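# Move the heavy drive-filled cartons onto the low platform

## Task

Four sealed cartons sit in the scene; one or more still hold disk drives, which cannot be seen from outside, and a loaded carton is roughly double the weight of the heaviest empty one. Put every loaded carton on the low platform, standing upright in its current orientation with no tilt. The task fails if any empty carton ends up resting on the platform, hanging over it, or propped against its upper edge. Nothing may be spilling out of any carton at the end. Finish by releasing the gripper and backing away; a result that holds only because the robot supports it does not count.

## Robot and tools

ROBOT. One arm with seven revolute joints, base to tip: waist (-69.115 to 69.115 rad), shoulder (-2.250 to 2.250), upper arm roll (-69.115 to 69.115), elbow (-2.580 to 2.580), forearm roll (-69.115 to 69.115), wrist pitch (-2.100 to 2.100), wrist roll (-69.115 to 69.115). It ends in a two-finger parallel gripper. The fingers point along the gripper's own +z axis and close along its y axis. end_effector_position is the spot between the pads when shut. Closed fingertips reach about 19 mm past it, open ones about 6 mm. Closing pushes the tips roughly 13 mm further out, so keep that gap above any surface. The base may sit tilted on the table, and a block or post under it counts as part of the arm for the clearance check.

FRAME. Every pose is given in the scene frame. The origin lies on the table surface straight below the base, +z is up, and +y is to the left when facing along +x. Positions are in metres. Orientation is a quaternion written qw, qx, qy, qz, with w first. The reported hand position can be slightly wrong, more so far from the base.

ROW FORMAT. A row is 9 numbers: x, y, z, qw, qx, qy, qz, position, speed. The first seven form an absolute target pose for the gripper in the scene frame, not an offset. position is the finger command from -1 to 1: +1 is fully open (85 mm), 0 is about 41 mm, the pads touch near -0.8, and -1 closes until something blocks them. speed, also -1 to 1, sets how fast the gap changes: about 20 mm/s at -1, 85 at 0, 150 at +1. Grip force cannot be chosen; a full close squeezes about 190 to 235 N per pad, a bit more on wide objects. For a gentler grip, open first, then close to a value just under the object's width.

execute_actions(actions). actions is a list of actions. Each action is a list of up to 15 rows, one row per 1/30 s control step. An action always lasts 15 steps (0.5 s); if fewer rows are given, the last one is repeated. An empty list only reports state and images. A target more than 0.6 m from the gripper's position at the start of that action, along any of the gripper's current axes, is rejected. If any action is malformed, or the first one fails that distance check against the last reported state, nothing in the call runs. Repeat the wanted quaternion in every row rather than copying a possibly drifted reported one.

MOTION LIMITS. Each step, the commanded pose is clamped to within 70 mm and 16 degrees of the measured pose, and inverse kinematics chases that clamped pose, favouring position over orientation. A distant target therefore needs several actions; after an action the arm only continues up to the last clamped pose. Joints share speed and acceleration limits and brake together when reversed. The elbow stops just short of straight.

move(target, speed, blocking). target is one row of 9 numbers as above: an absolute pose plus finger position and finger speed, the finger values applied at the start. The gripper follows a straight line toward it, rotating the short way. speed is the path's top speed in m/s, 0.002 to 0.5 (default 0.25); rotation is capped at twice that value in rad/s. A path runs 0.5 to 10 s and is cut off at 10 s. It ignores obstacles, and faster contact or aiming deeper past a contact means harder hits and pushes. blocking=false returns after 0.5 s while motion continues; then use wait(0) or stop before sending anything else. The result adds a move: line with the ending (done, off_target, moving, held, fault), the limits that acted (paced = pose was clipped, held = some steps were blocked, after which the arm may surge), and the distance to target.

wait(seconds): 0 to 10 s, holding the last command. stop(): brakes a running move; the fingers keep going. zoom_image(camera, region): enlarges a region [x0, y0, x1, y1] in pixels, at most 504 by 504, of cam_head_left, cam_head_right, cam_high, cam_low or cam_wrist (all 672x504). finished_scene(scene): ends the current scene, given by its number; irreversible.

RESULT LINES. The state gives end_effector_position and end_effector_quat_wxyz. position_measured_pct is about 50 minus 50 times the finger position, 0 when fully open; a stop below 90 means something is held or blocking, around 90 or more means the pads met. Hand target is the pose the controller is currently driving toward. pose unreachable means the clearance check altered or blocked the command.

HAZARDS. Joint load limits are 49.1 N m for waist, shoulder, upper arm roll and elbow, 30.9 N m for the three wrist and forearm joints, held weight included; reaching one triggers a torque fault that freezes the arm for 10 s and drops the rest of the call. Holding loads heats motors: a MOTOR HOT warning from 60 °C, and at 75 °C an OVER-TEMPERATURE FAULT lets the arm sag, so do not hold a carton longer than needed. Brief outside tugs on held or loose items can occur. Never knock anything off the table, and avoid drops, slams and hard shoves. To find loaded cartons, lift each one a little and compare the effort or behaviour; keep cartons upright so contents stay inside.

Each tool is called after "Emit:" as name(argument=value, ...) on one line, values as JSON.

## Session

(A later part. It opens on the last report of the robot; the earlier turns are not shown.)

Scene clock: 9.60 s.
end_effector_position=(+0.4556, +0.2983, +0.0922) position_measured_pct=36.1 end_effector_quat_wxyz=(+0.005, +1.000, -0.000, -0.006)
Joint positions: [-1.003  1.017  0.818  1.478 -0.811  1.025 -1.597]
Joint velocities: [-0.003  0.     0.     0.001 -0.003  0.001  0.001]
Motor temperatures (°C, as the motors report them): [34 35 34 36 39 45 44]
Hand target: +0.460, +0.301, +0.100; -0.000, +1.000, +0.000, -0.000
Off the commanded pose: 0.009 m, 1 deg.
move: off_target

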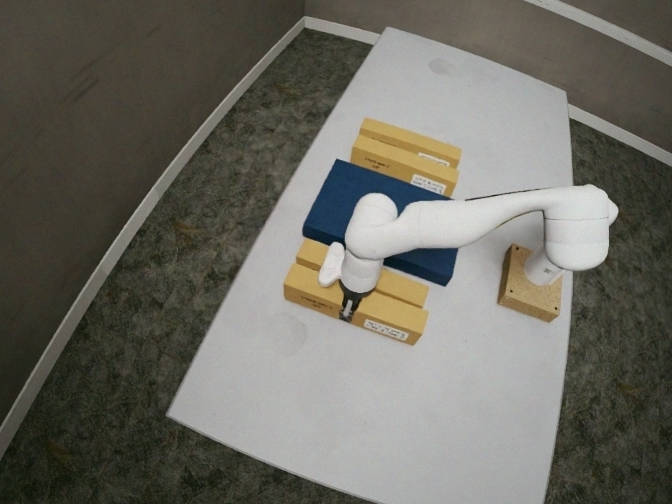

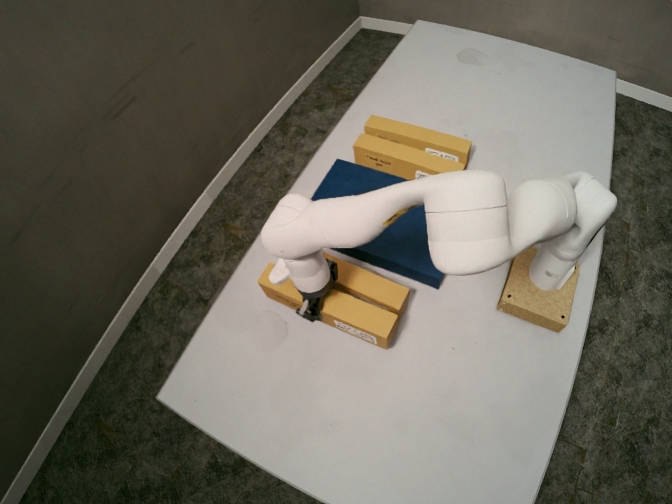

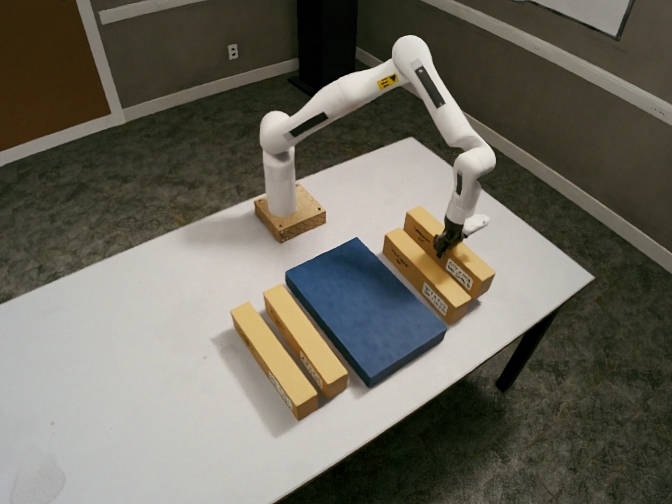

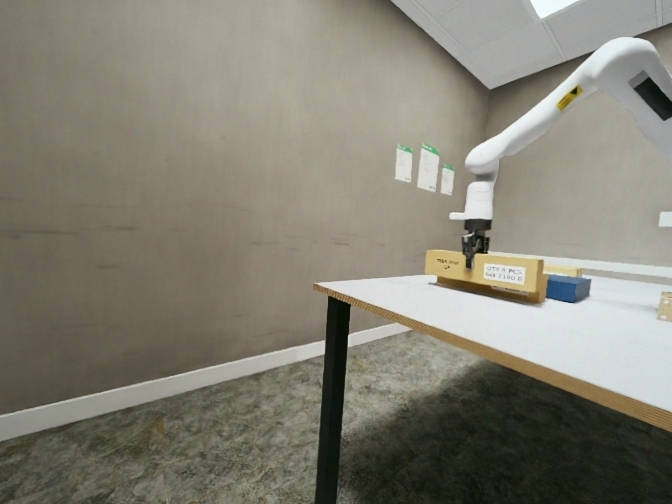

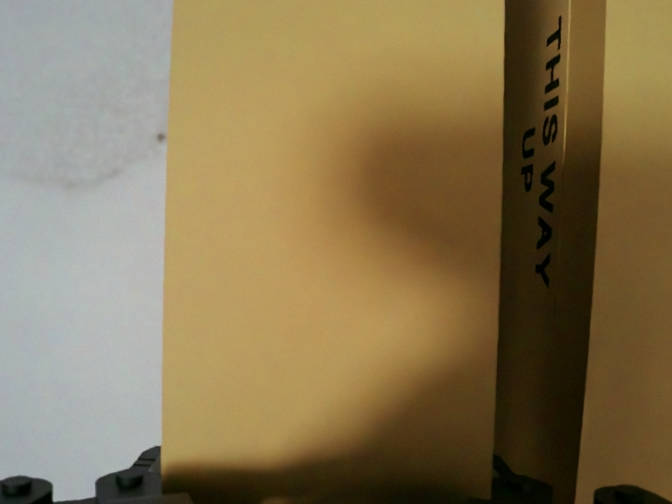

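Emit:
move(target=[0.46,0.301,0.16,0,1,0,0,-1,0], speed=0.1)

Emit:
move(target=[0.45,0.06,0.16,0,1,0,0,-1,0], speed=0.15)

Emit:
move(target=[0.45,0.06,0.11,0,1,0,0,-1,0], speed=0.04)

Emit:
move(target=[0.45,0.06,0.11,0,1,0,0,1,0])

Emit:
move(target=[0.45,0.06,0.2,0,1,0,0,1,0])

Emit:
move(target=[0.46,0.212,0.13,0,1,0,0,1,0])

Emit:
move(target=[0.46,0.212,0.05,0,1,0,0,1,0], speed=0.1)

Emit:
move(target=[0.46,0.212,0.05,0,1,0,0,-1,0])

Emit:
move(target=[0.46,0.212,0.10,0,1,0,0,-1,0], speed=0.1)

Scene clock: 10.97 s.
end_effector_position=(+0.4561, +0.2988, +0.1522) position_measured_pct=36.1 end_effector_quat_wxyz=(+0.005, +1.000, -0.000, -0.006)
Joint positions: [-1.024  0.936  0.876  1.434 -0.745  1.14  -1.643]
Joint velocities: [-0.005  0.001 -0.     0.001 -0.002  0.004  0.001]
Motor temperatures (°C, as the motors report them): [34 35 34 36 39 45 44]
Hand target: +0.460, +0.301, +0.160; -0.000, +1.000, +0.000, -0.000
Off the commanded pose: 0.009 m, 1 deg.
move: off_target

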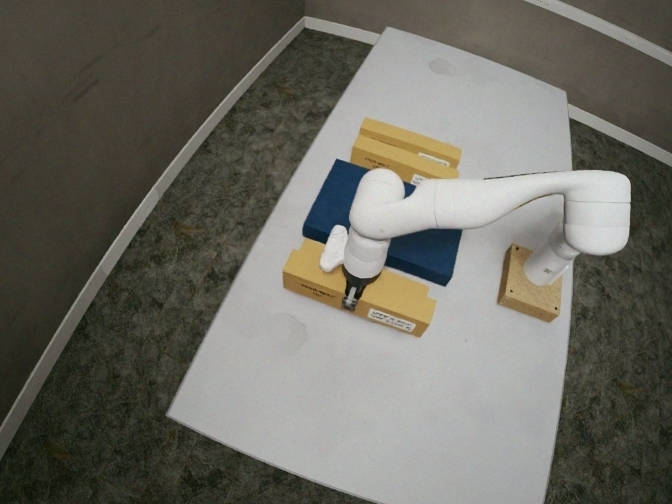

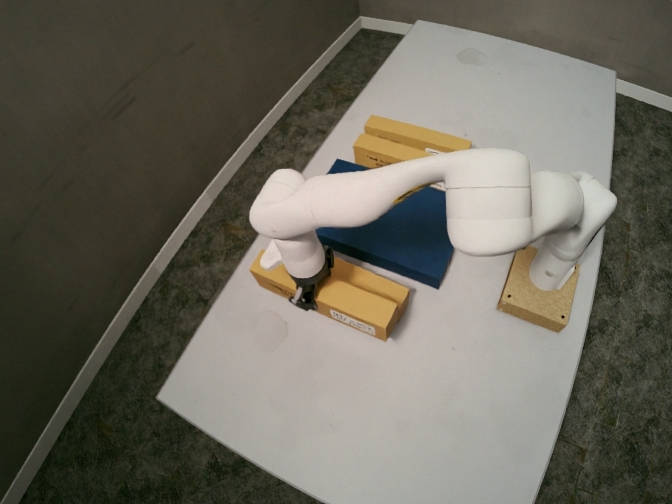

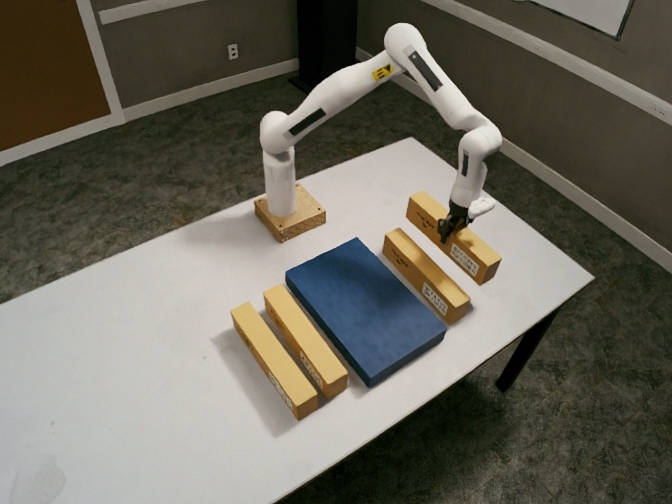

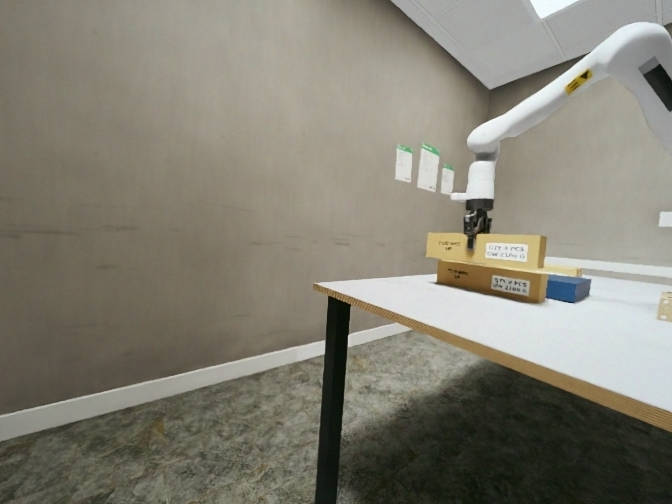

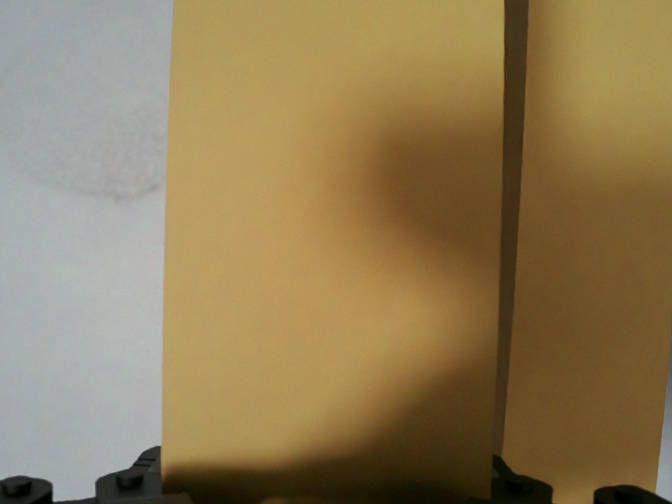

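Scene clock: 12.90 s.
end_effector_position=(+0.4474, +0.0595, +0.1545) position_measured_pct=36.1 end_effector_quat_wxyz=(+0.003, +1.000, +0.000, -0.005)
Joint positions: [-0.689  0.767  0.886  1.796 -0.715  0.948 -1.108]
Joint velocities: [ 0.003 -0.001  0.004 -0.    -0.003  0.002  0.004]
Motor temperatures (°C, as the motors report them): [34 35 34 36 39 45 44]
Hand target: +0.451, +0.059, +0.160; +0.001, +1.000, -0.000, +0.001
Off the commanded pose: 0.006 m, 1 deg.
move: off_target

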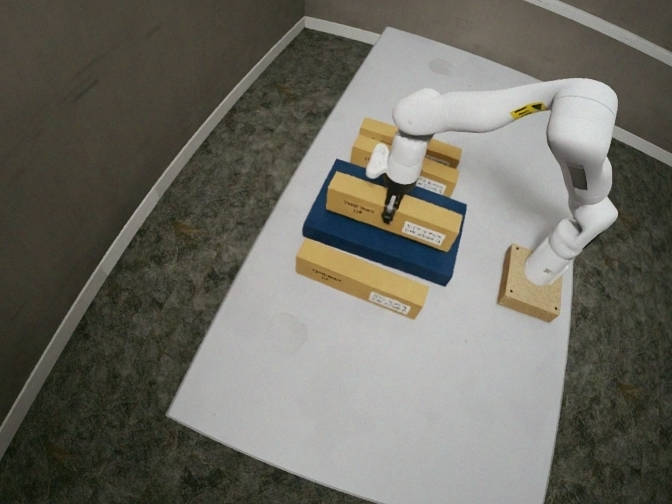

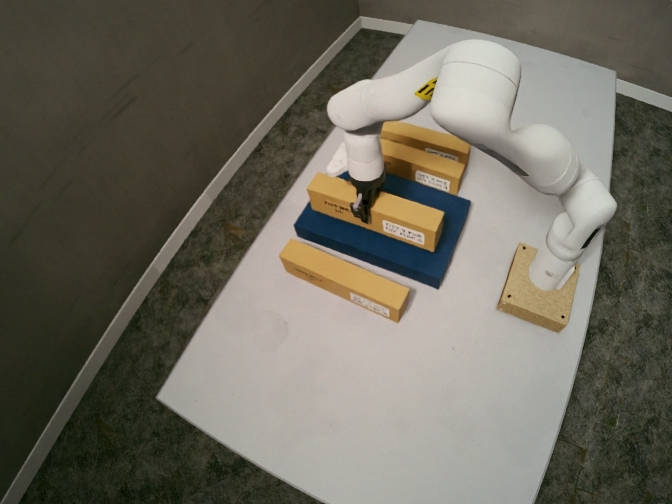

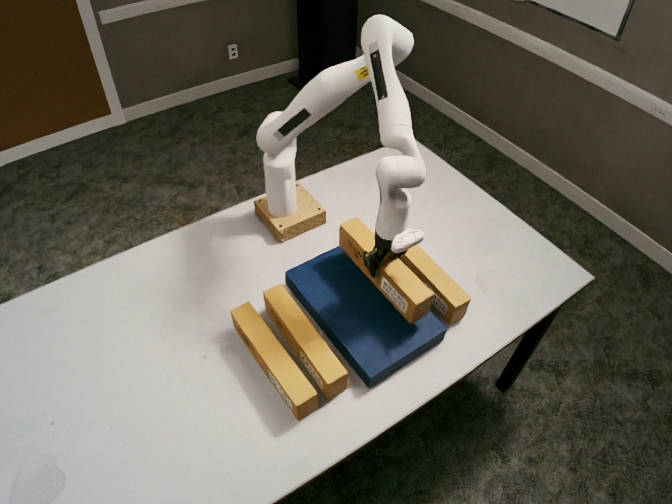

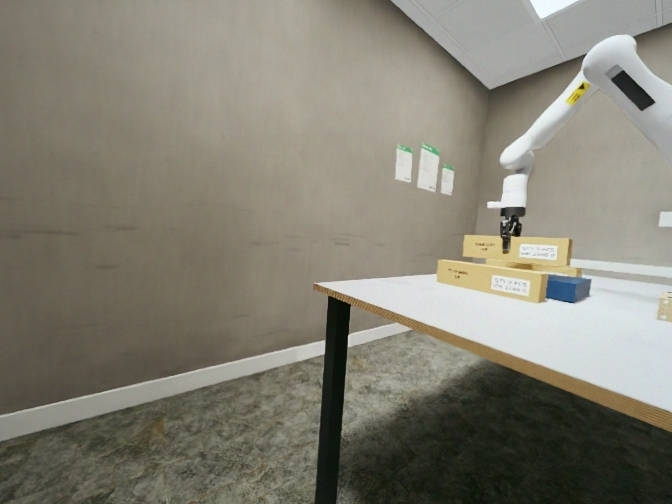

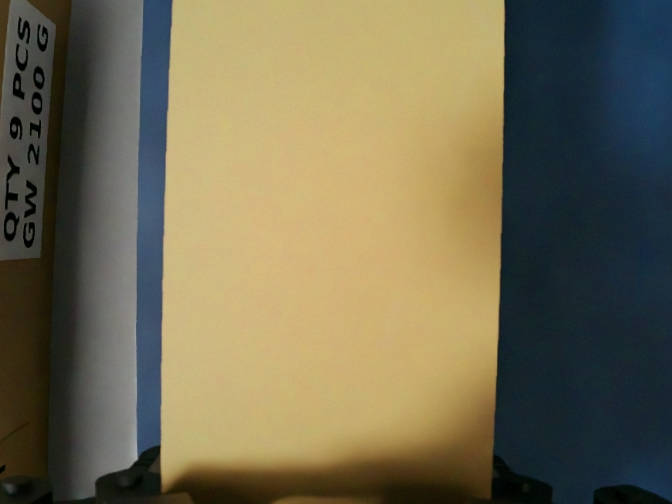

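Scene clock: 14.23 s.
end_effector_position=(+0.4469, +0.0595, +0.1108) position_measured_pct=36.1 end_effector_quat_wxyz=(-0.000, +1.000, -0.000, -0.003)
Joint positions: [-0.645  0.831  0.814  1.837 -0.801  0.847 -1.04 ]
Joint velocities: [ 0.002 -0.001 -0.001  0.     0.001  0.     0.001]
Motor temperatures (°C, as the motors report them): [34 35 35 36 39 45 44]
Hand target: +0.450, +0.060, +0.110; +0.000, +1.000, -0.000, +0.000
Off the commanded pose: 0.003 m, 0 deg.
move: done

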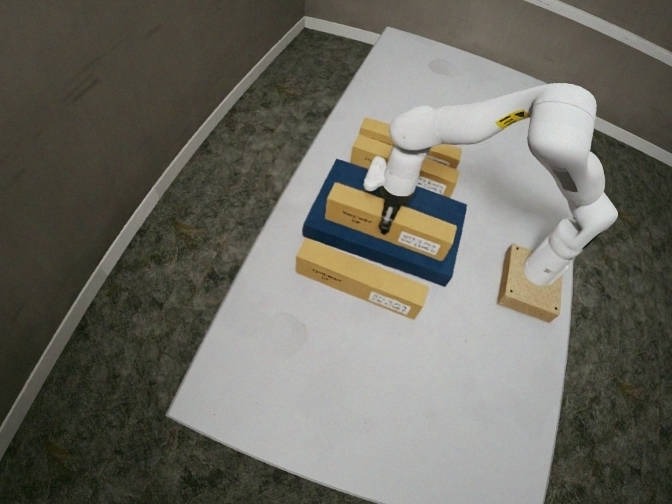

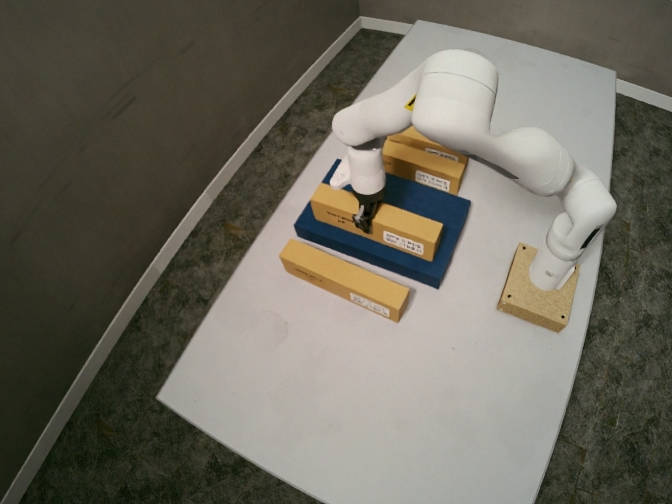

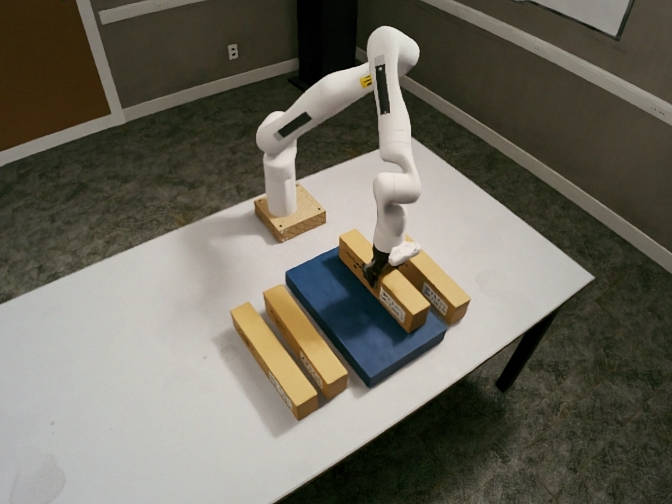

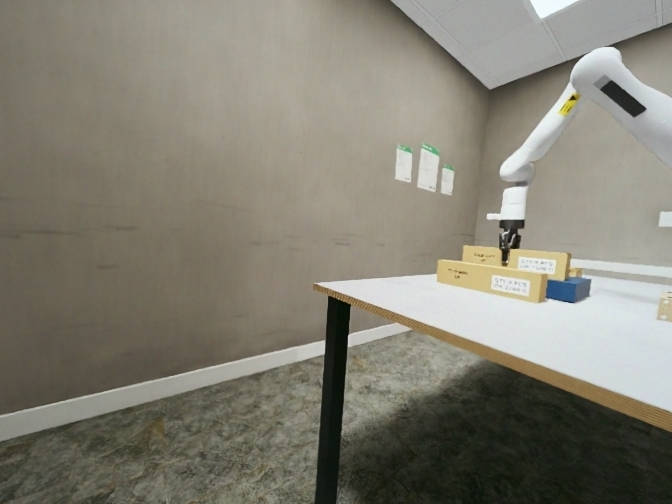

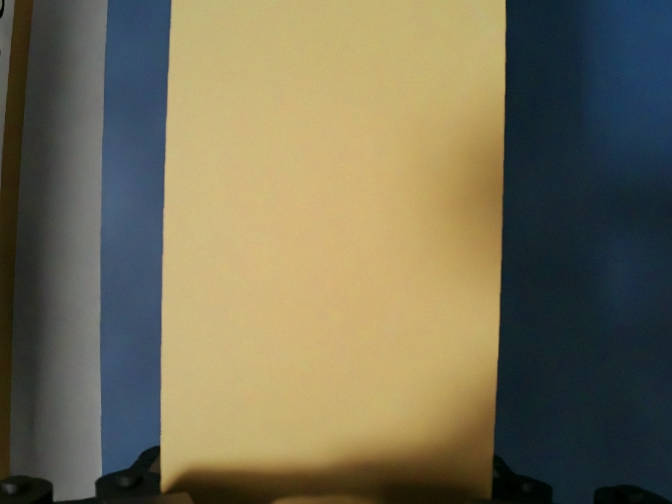

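Scene clock: 15.00 s.
end_effector_position=(+0.4500, +0.0600, +0.1100) position_measured_pct=0.0 end_effector_quat_wxyz=(-0.000, +1.000, +0.000, +0.000)
Joint positions: [-0.644  0.834  0.811  1.833 -0.805  0.842 -1.04 ]
Joint velocities: [-0.001  0.     0.001 -0.     0.001 -0.001  0.   ]
Motor temperatures (°C, as the motors report them): [34 35 35 36 39 45 44]
Hand target: +0.450, +0.060, +0.110; -0.000, +1.000, -0.000, -0.000
Off the commanded pose: 0.000 m, 0 deg.
move: done

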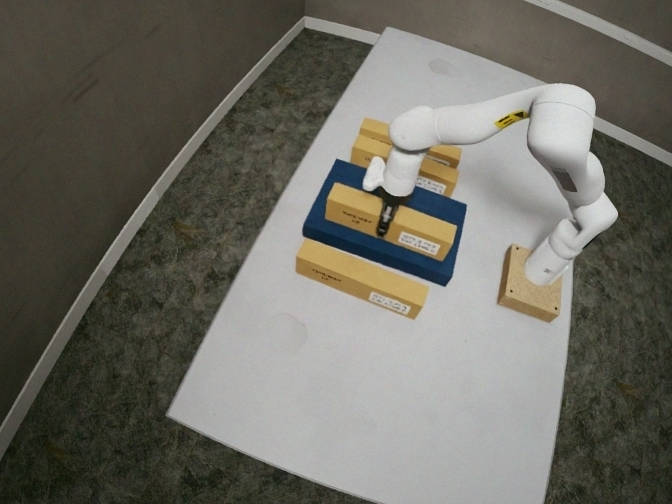

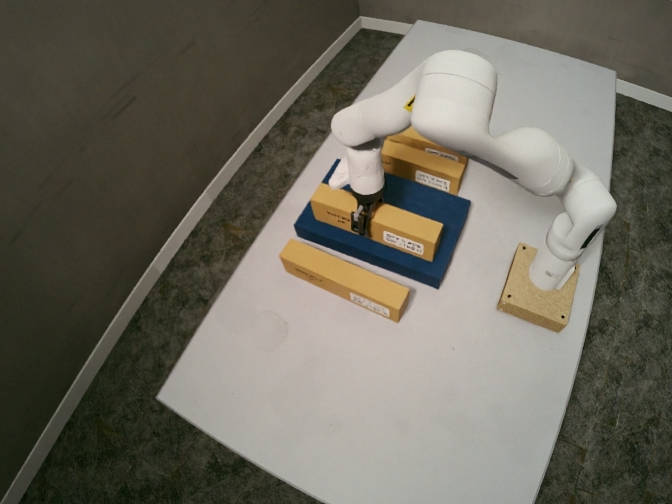

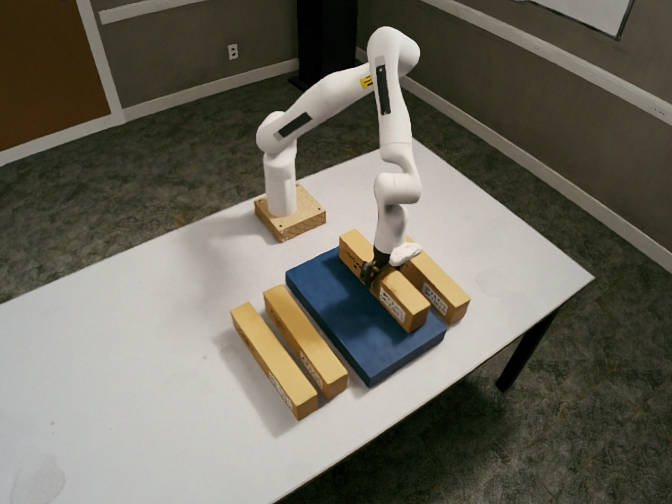

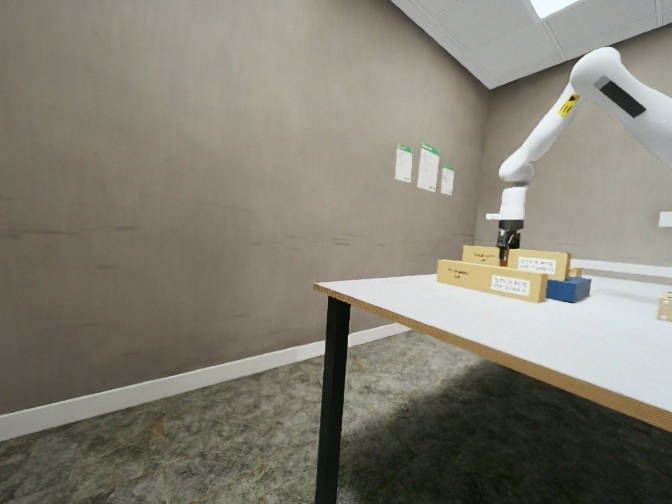

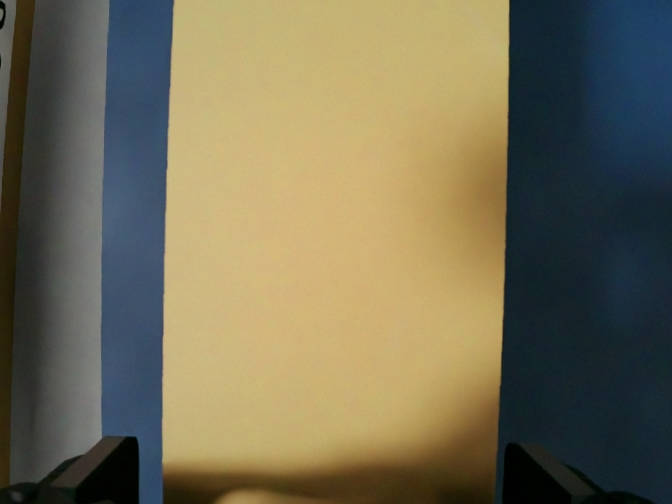

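Scene clock: 15.87 s.
end_effector_position=(+0.4497, +0.0599, +0.1999) position_measured_pct=0.0 end_effector_quat_wxyz=(-0.000, +1.000, +0.000, -0.000)
Joint positions: [-0.72   0.696  0.942  1.749 -0.646  1.04  -1.16 ]
Joint velocities: [-0.001 -0.002  0.003 -0.    -0.     0.    -0.   ]
Motor temperatures (°C, as the motors report them): [34 35 35 36 39 45 44]
Hand target: +0.450, +0.060, +0.200; -0.000, +1.000, +0.000, -0.000
Off the commanded pose: 0.000 m, 0 deg.
move: done

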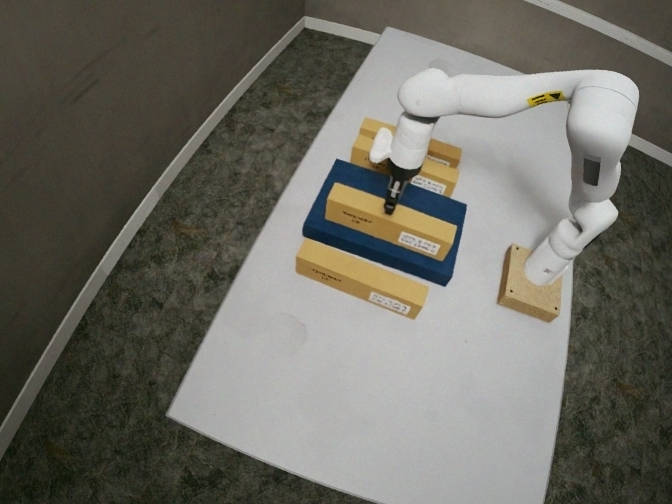

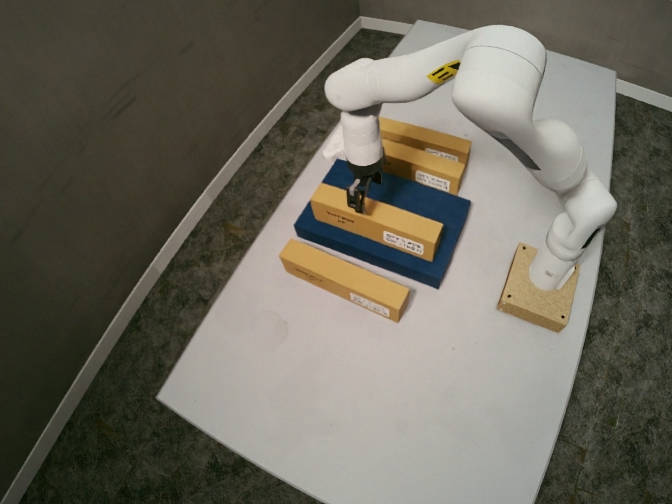

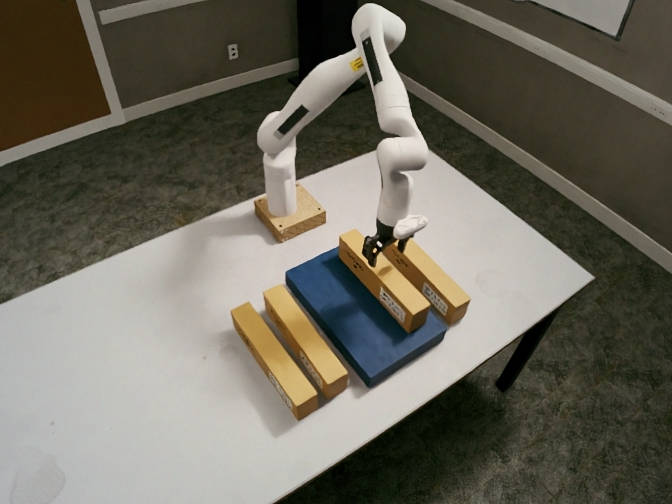

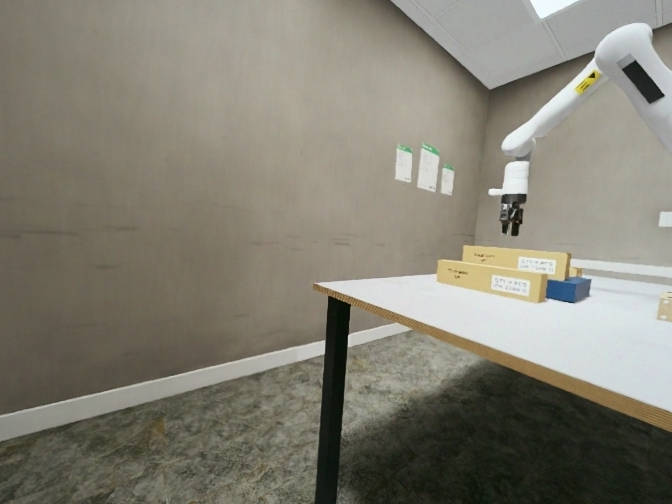

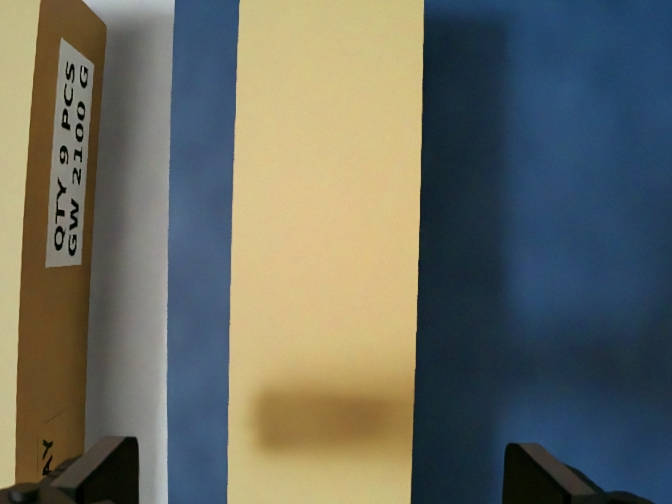

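Scene clock: 16.93 s.
end_effector_position=(+0.4596, +0.2126, +0.1306) position_measured_pct=0.0 end_effector_quat_wxyz=(-0.001, +1.000, -0.000, -0.000)
Joint positions: [-0.913  0.887  0.848  1.628 -0.771  0.993 -1.422]
Joint velocities: [-0.002  0.007 -0.005 -0.001  0.004 -0.002 -0.003]
Motor temperatures (°C, as the motors report them): [34 35 35 36 39 45 44]
Hand target: +0.459, +0.213, +0.130; -0.001, +1.000, -0.000, -0.001
Off the commanded pose: 0.001 m, 0 deg.
move: done

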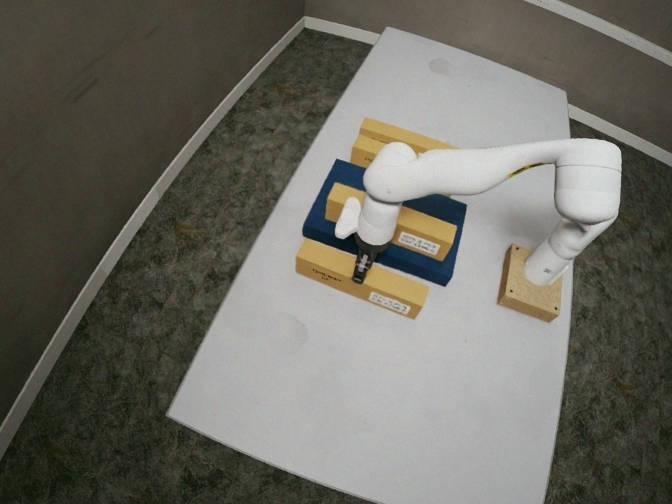

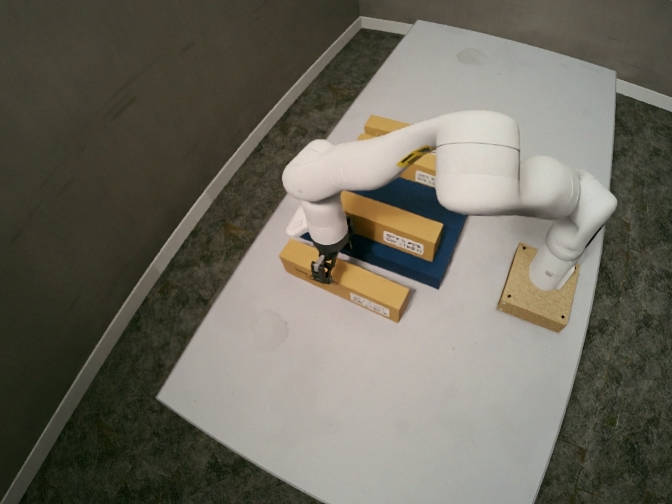

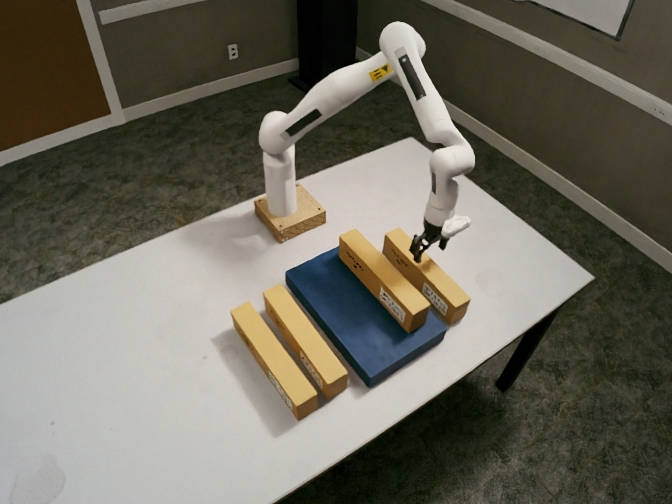

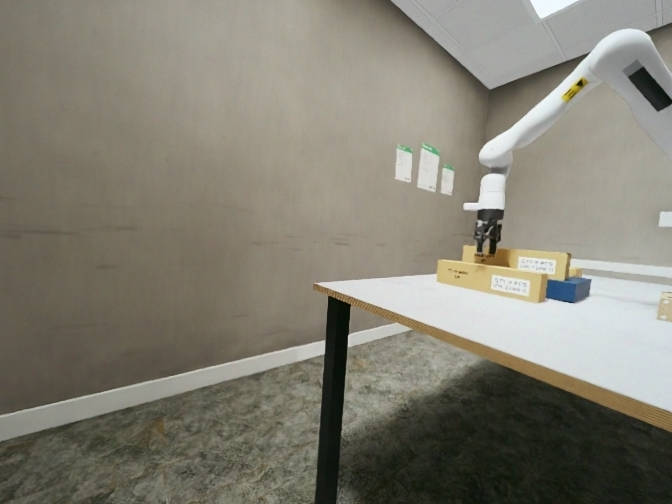

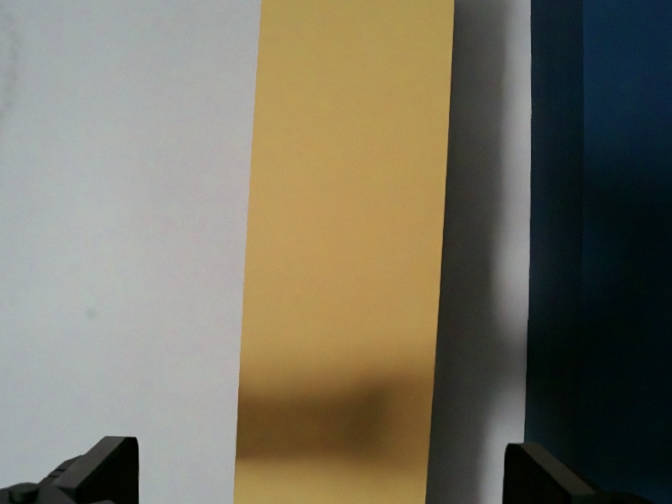

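Scene clock: 18.03 s.
end_effector_position=(+0.4602, +0.2123, +0.0502) position_measured_pct=0.0 end_effector_quat_wxyz=(+0.000, +1.000, +0.000, +0.000)
Joint positions: [-0.864  1.012  0.746  1.661 -0.885  0.84  -1.342]
Joint velocities: [0.004 0.004 0.001 0.    0.002 0.    0.   ]
Motor temperatures (°C, as the motors report them): [34 35 35 36 39 45 44]
Hand target: +0.460, +0.212, +0.050; +0.000, +1.000, -0.000, +0.000
Off the commanded pose: 0.000 m, 0 deg.
move: done

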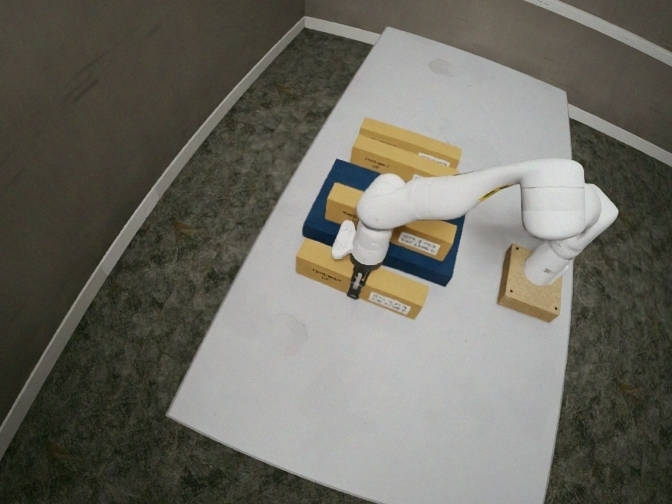

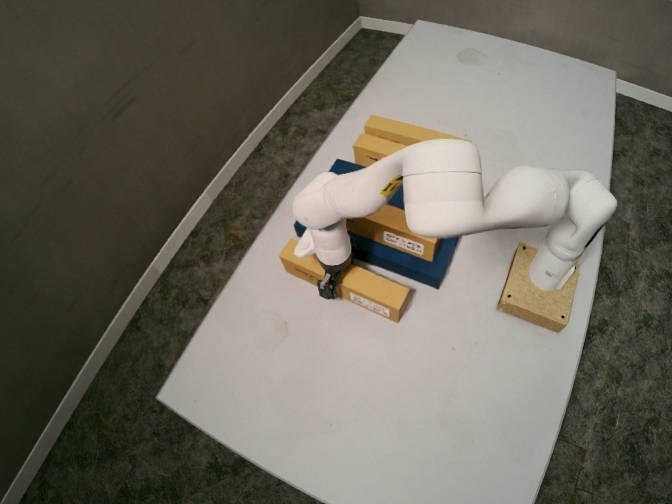

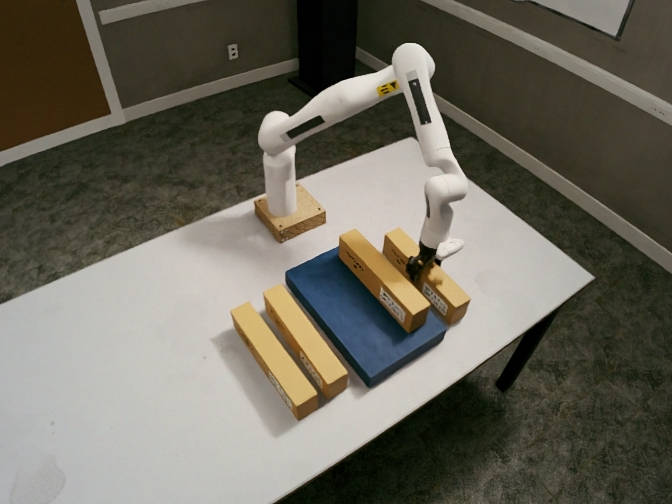

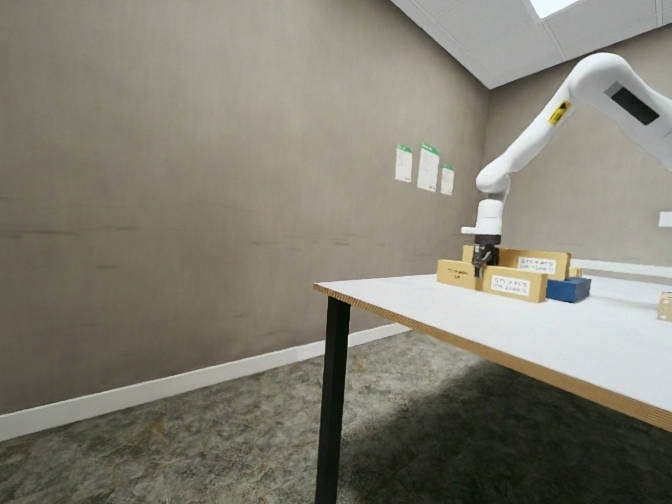

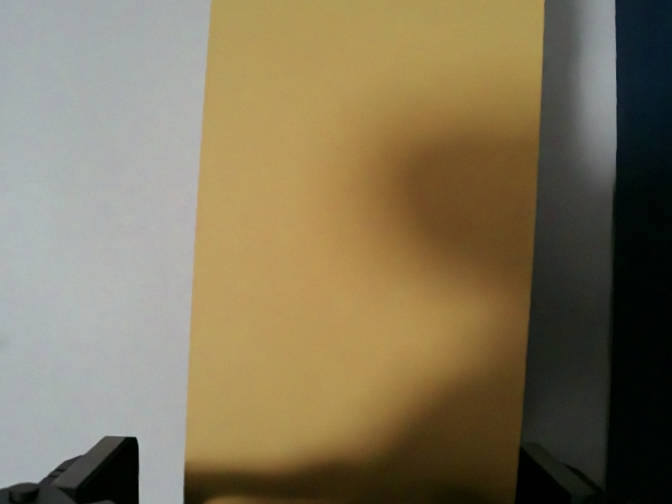

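Scene clock: 18.73 s.
end_effector_position=(+0.4605, +0.2120, +0.0509) position_measured_pct=35.3 end_effector_quat_wxyz=(-0.000, +1.000, -0.000, +0.001)
Joint positions: [-0.863  1.01   0.746  1.662 -0.885  0.84  -1.341]
Joint velocities: [ 0.    -0.     0.001 -0.     0.001 -0.     0.   ]
Motor temperatures (°C, as the motors report them): [34 35 35 36 39 45 44]
Hand target: +0.460, +0.212, +0.050; +0.000, +1.000, -0.000, +0.000
Off the commanded pose: 0.001 m, 0 deg.
move: done

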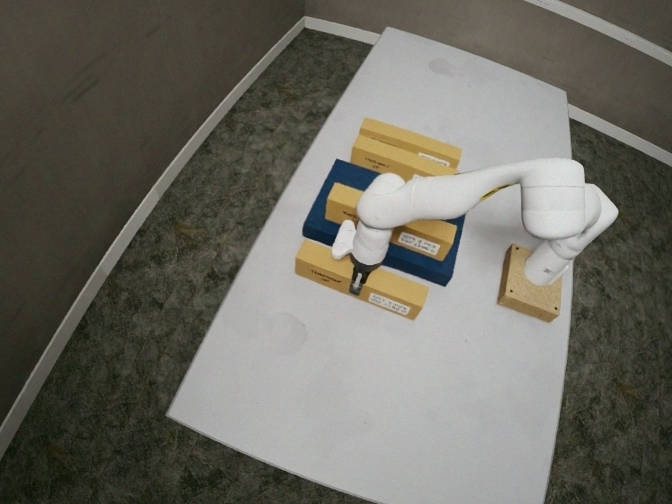

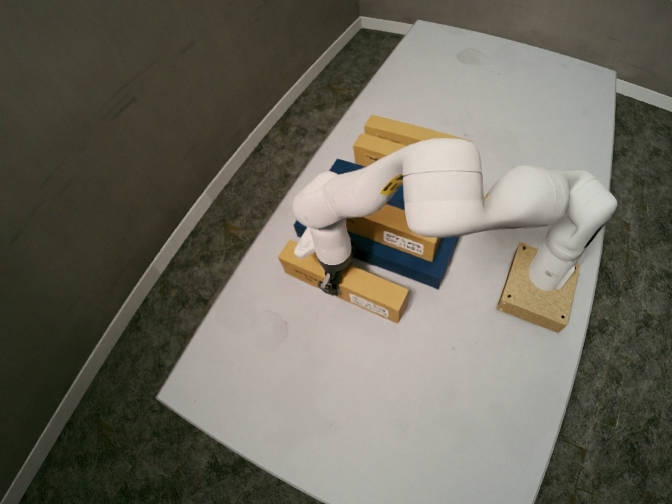

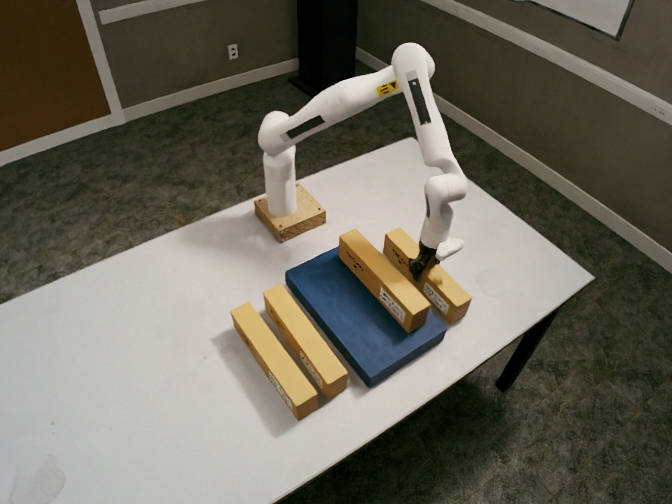

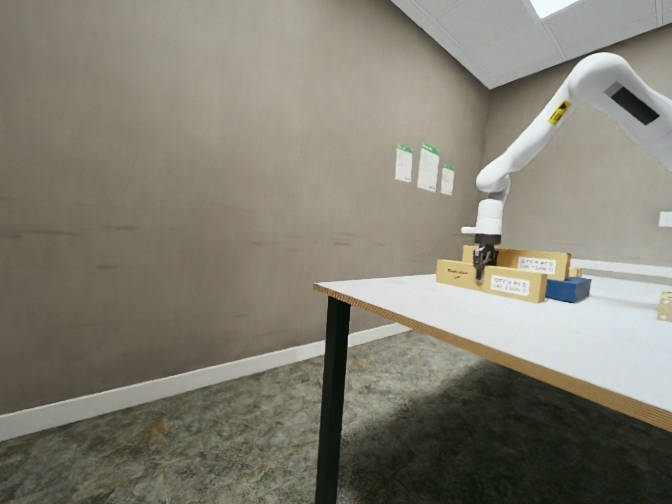

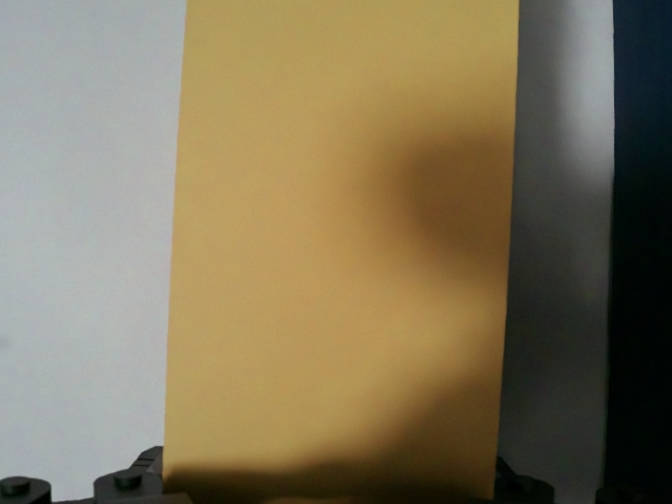

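Scene clock: 19.53 s.
end_effector_position=(+0.4596, +0.2117, +0.0995) position_measured_pct=35.3 end_effector_quat_wxyz=(+0.000, +1.000, -0.000, -0.000)
Joint positions: [-0.895  0.934  0.81   1.647 -0.813  0.932 -1.391]
Joint velocities: [-0.003 -0.003  0.001 -0.001 -0.002  0.     0.001]
Motor temperatures (°C, as the motors report them): [34 35 35 36 39 45 44]
Hand target: +0.460, +0.212, +0.100; -0.000, +1.000, +0.000, -0.000
Off the commanded pose: 0.001 m, 0 deg.
move: done

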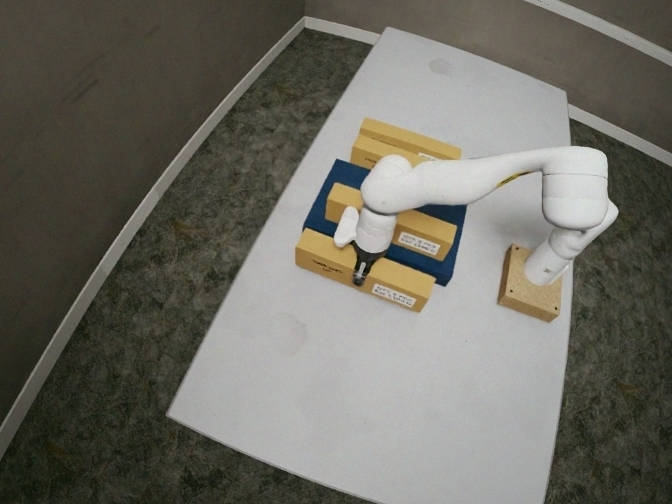

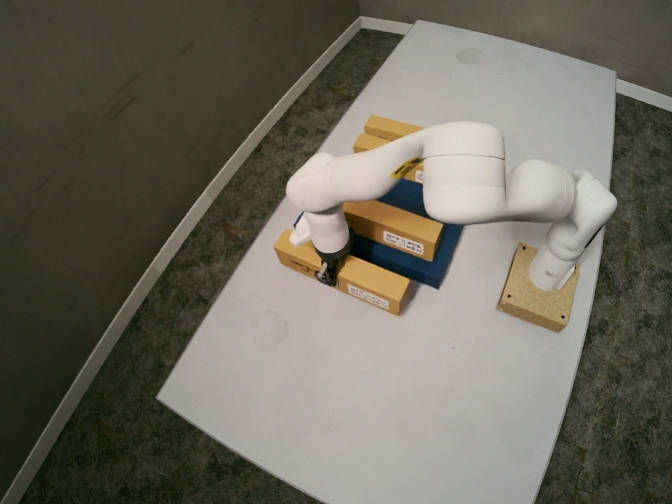

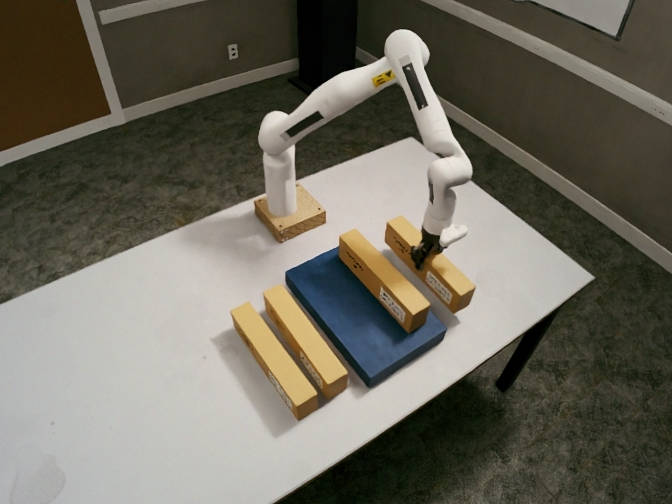

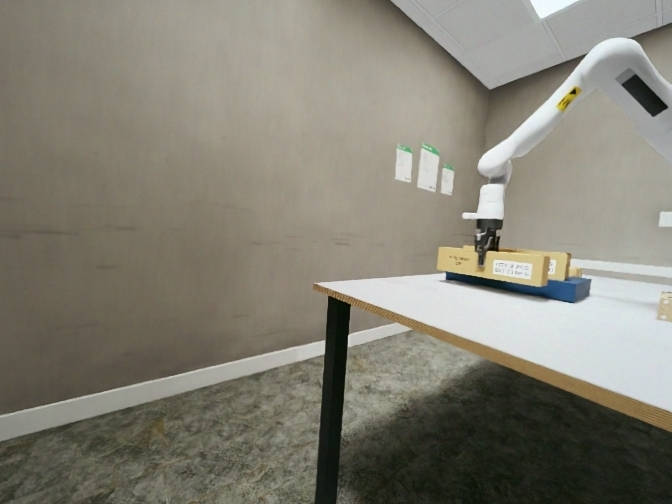

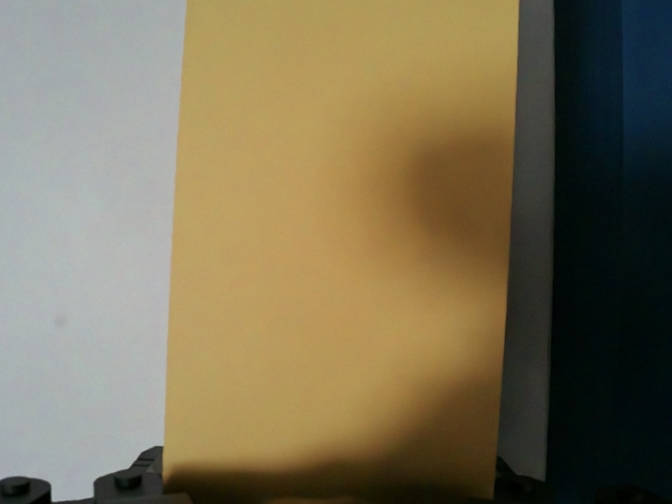

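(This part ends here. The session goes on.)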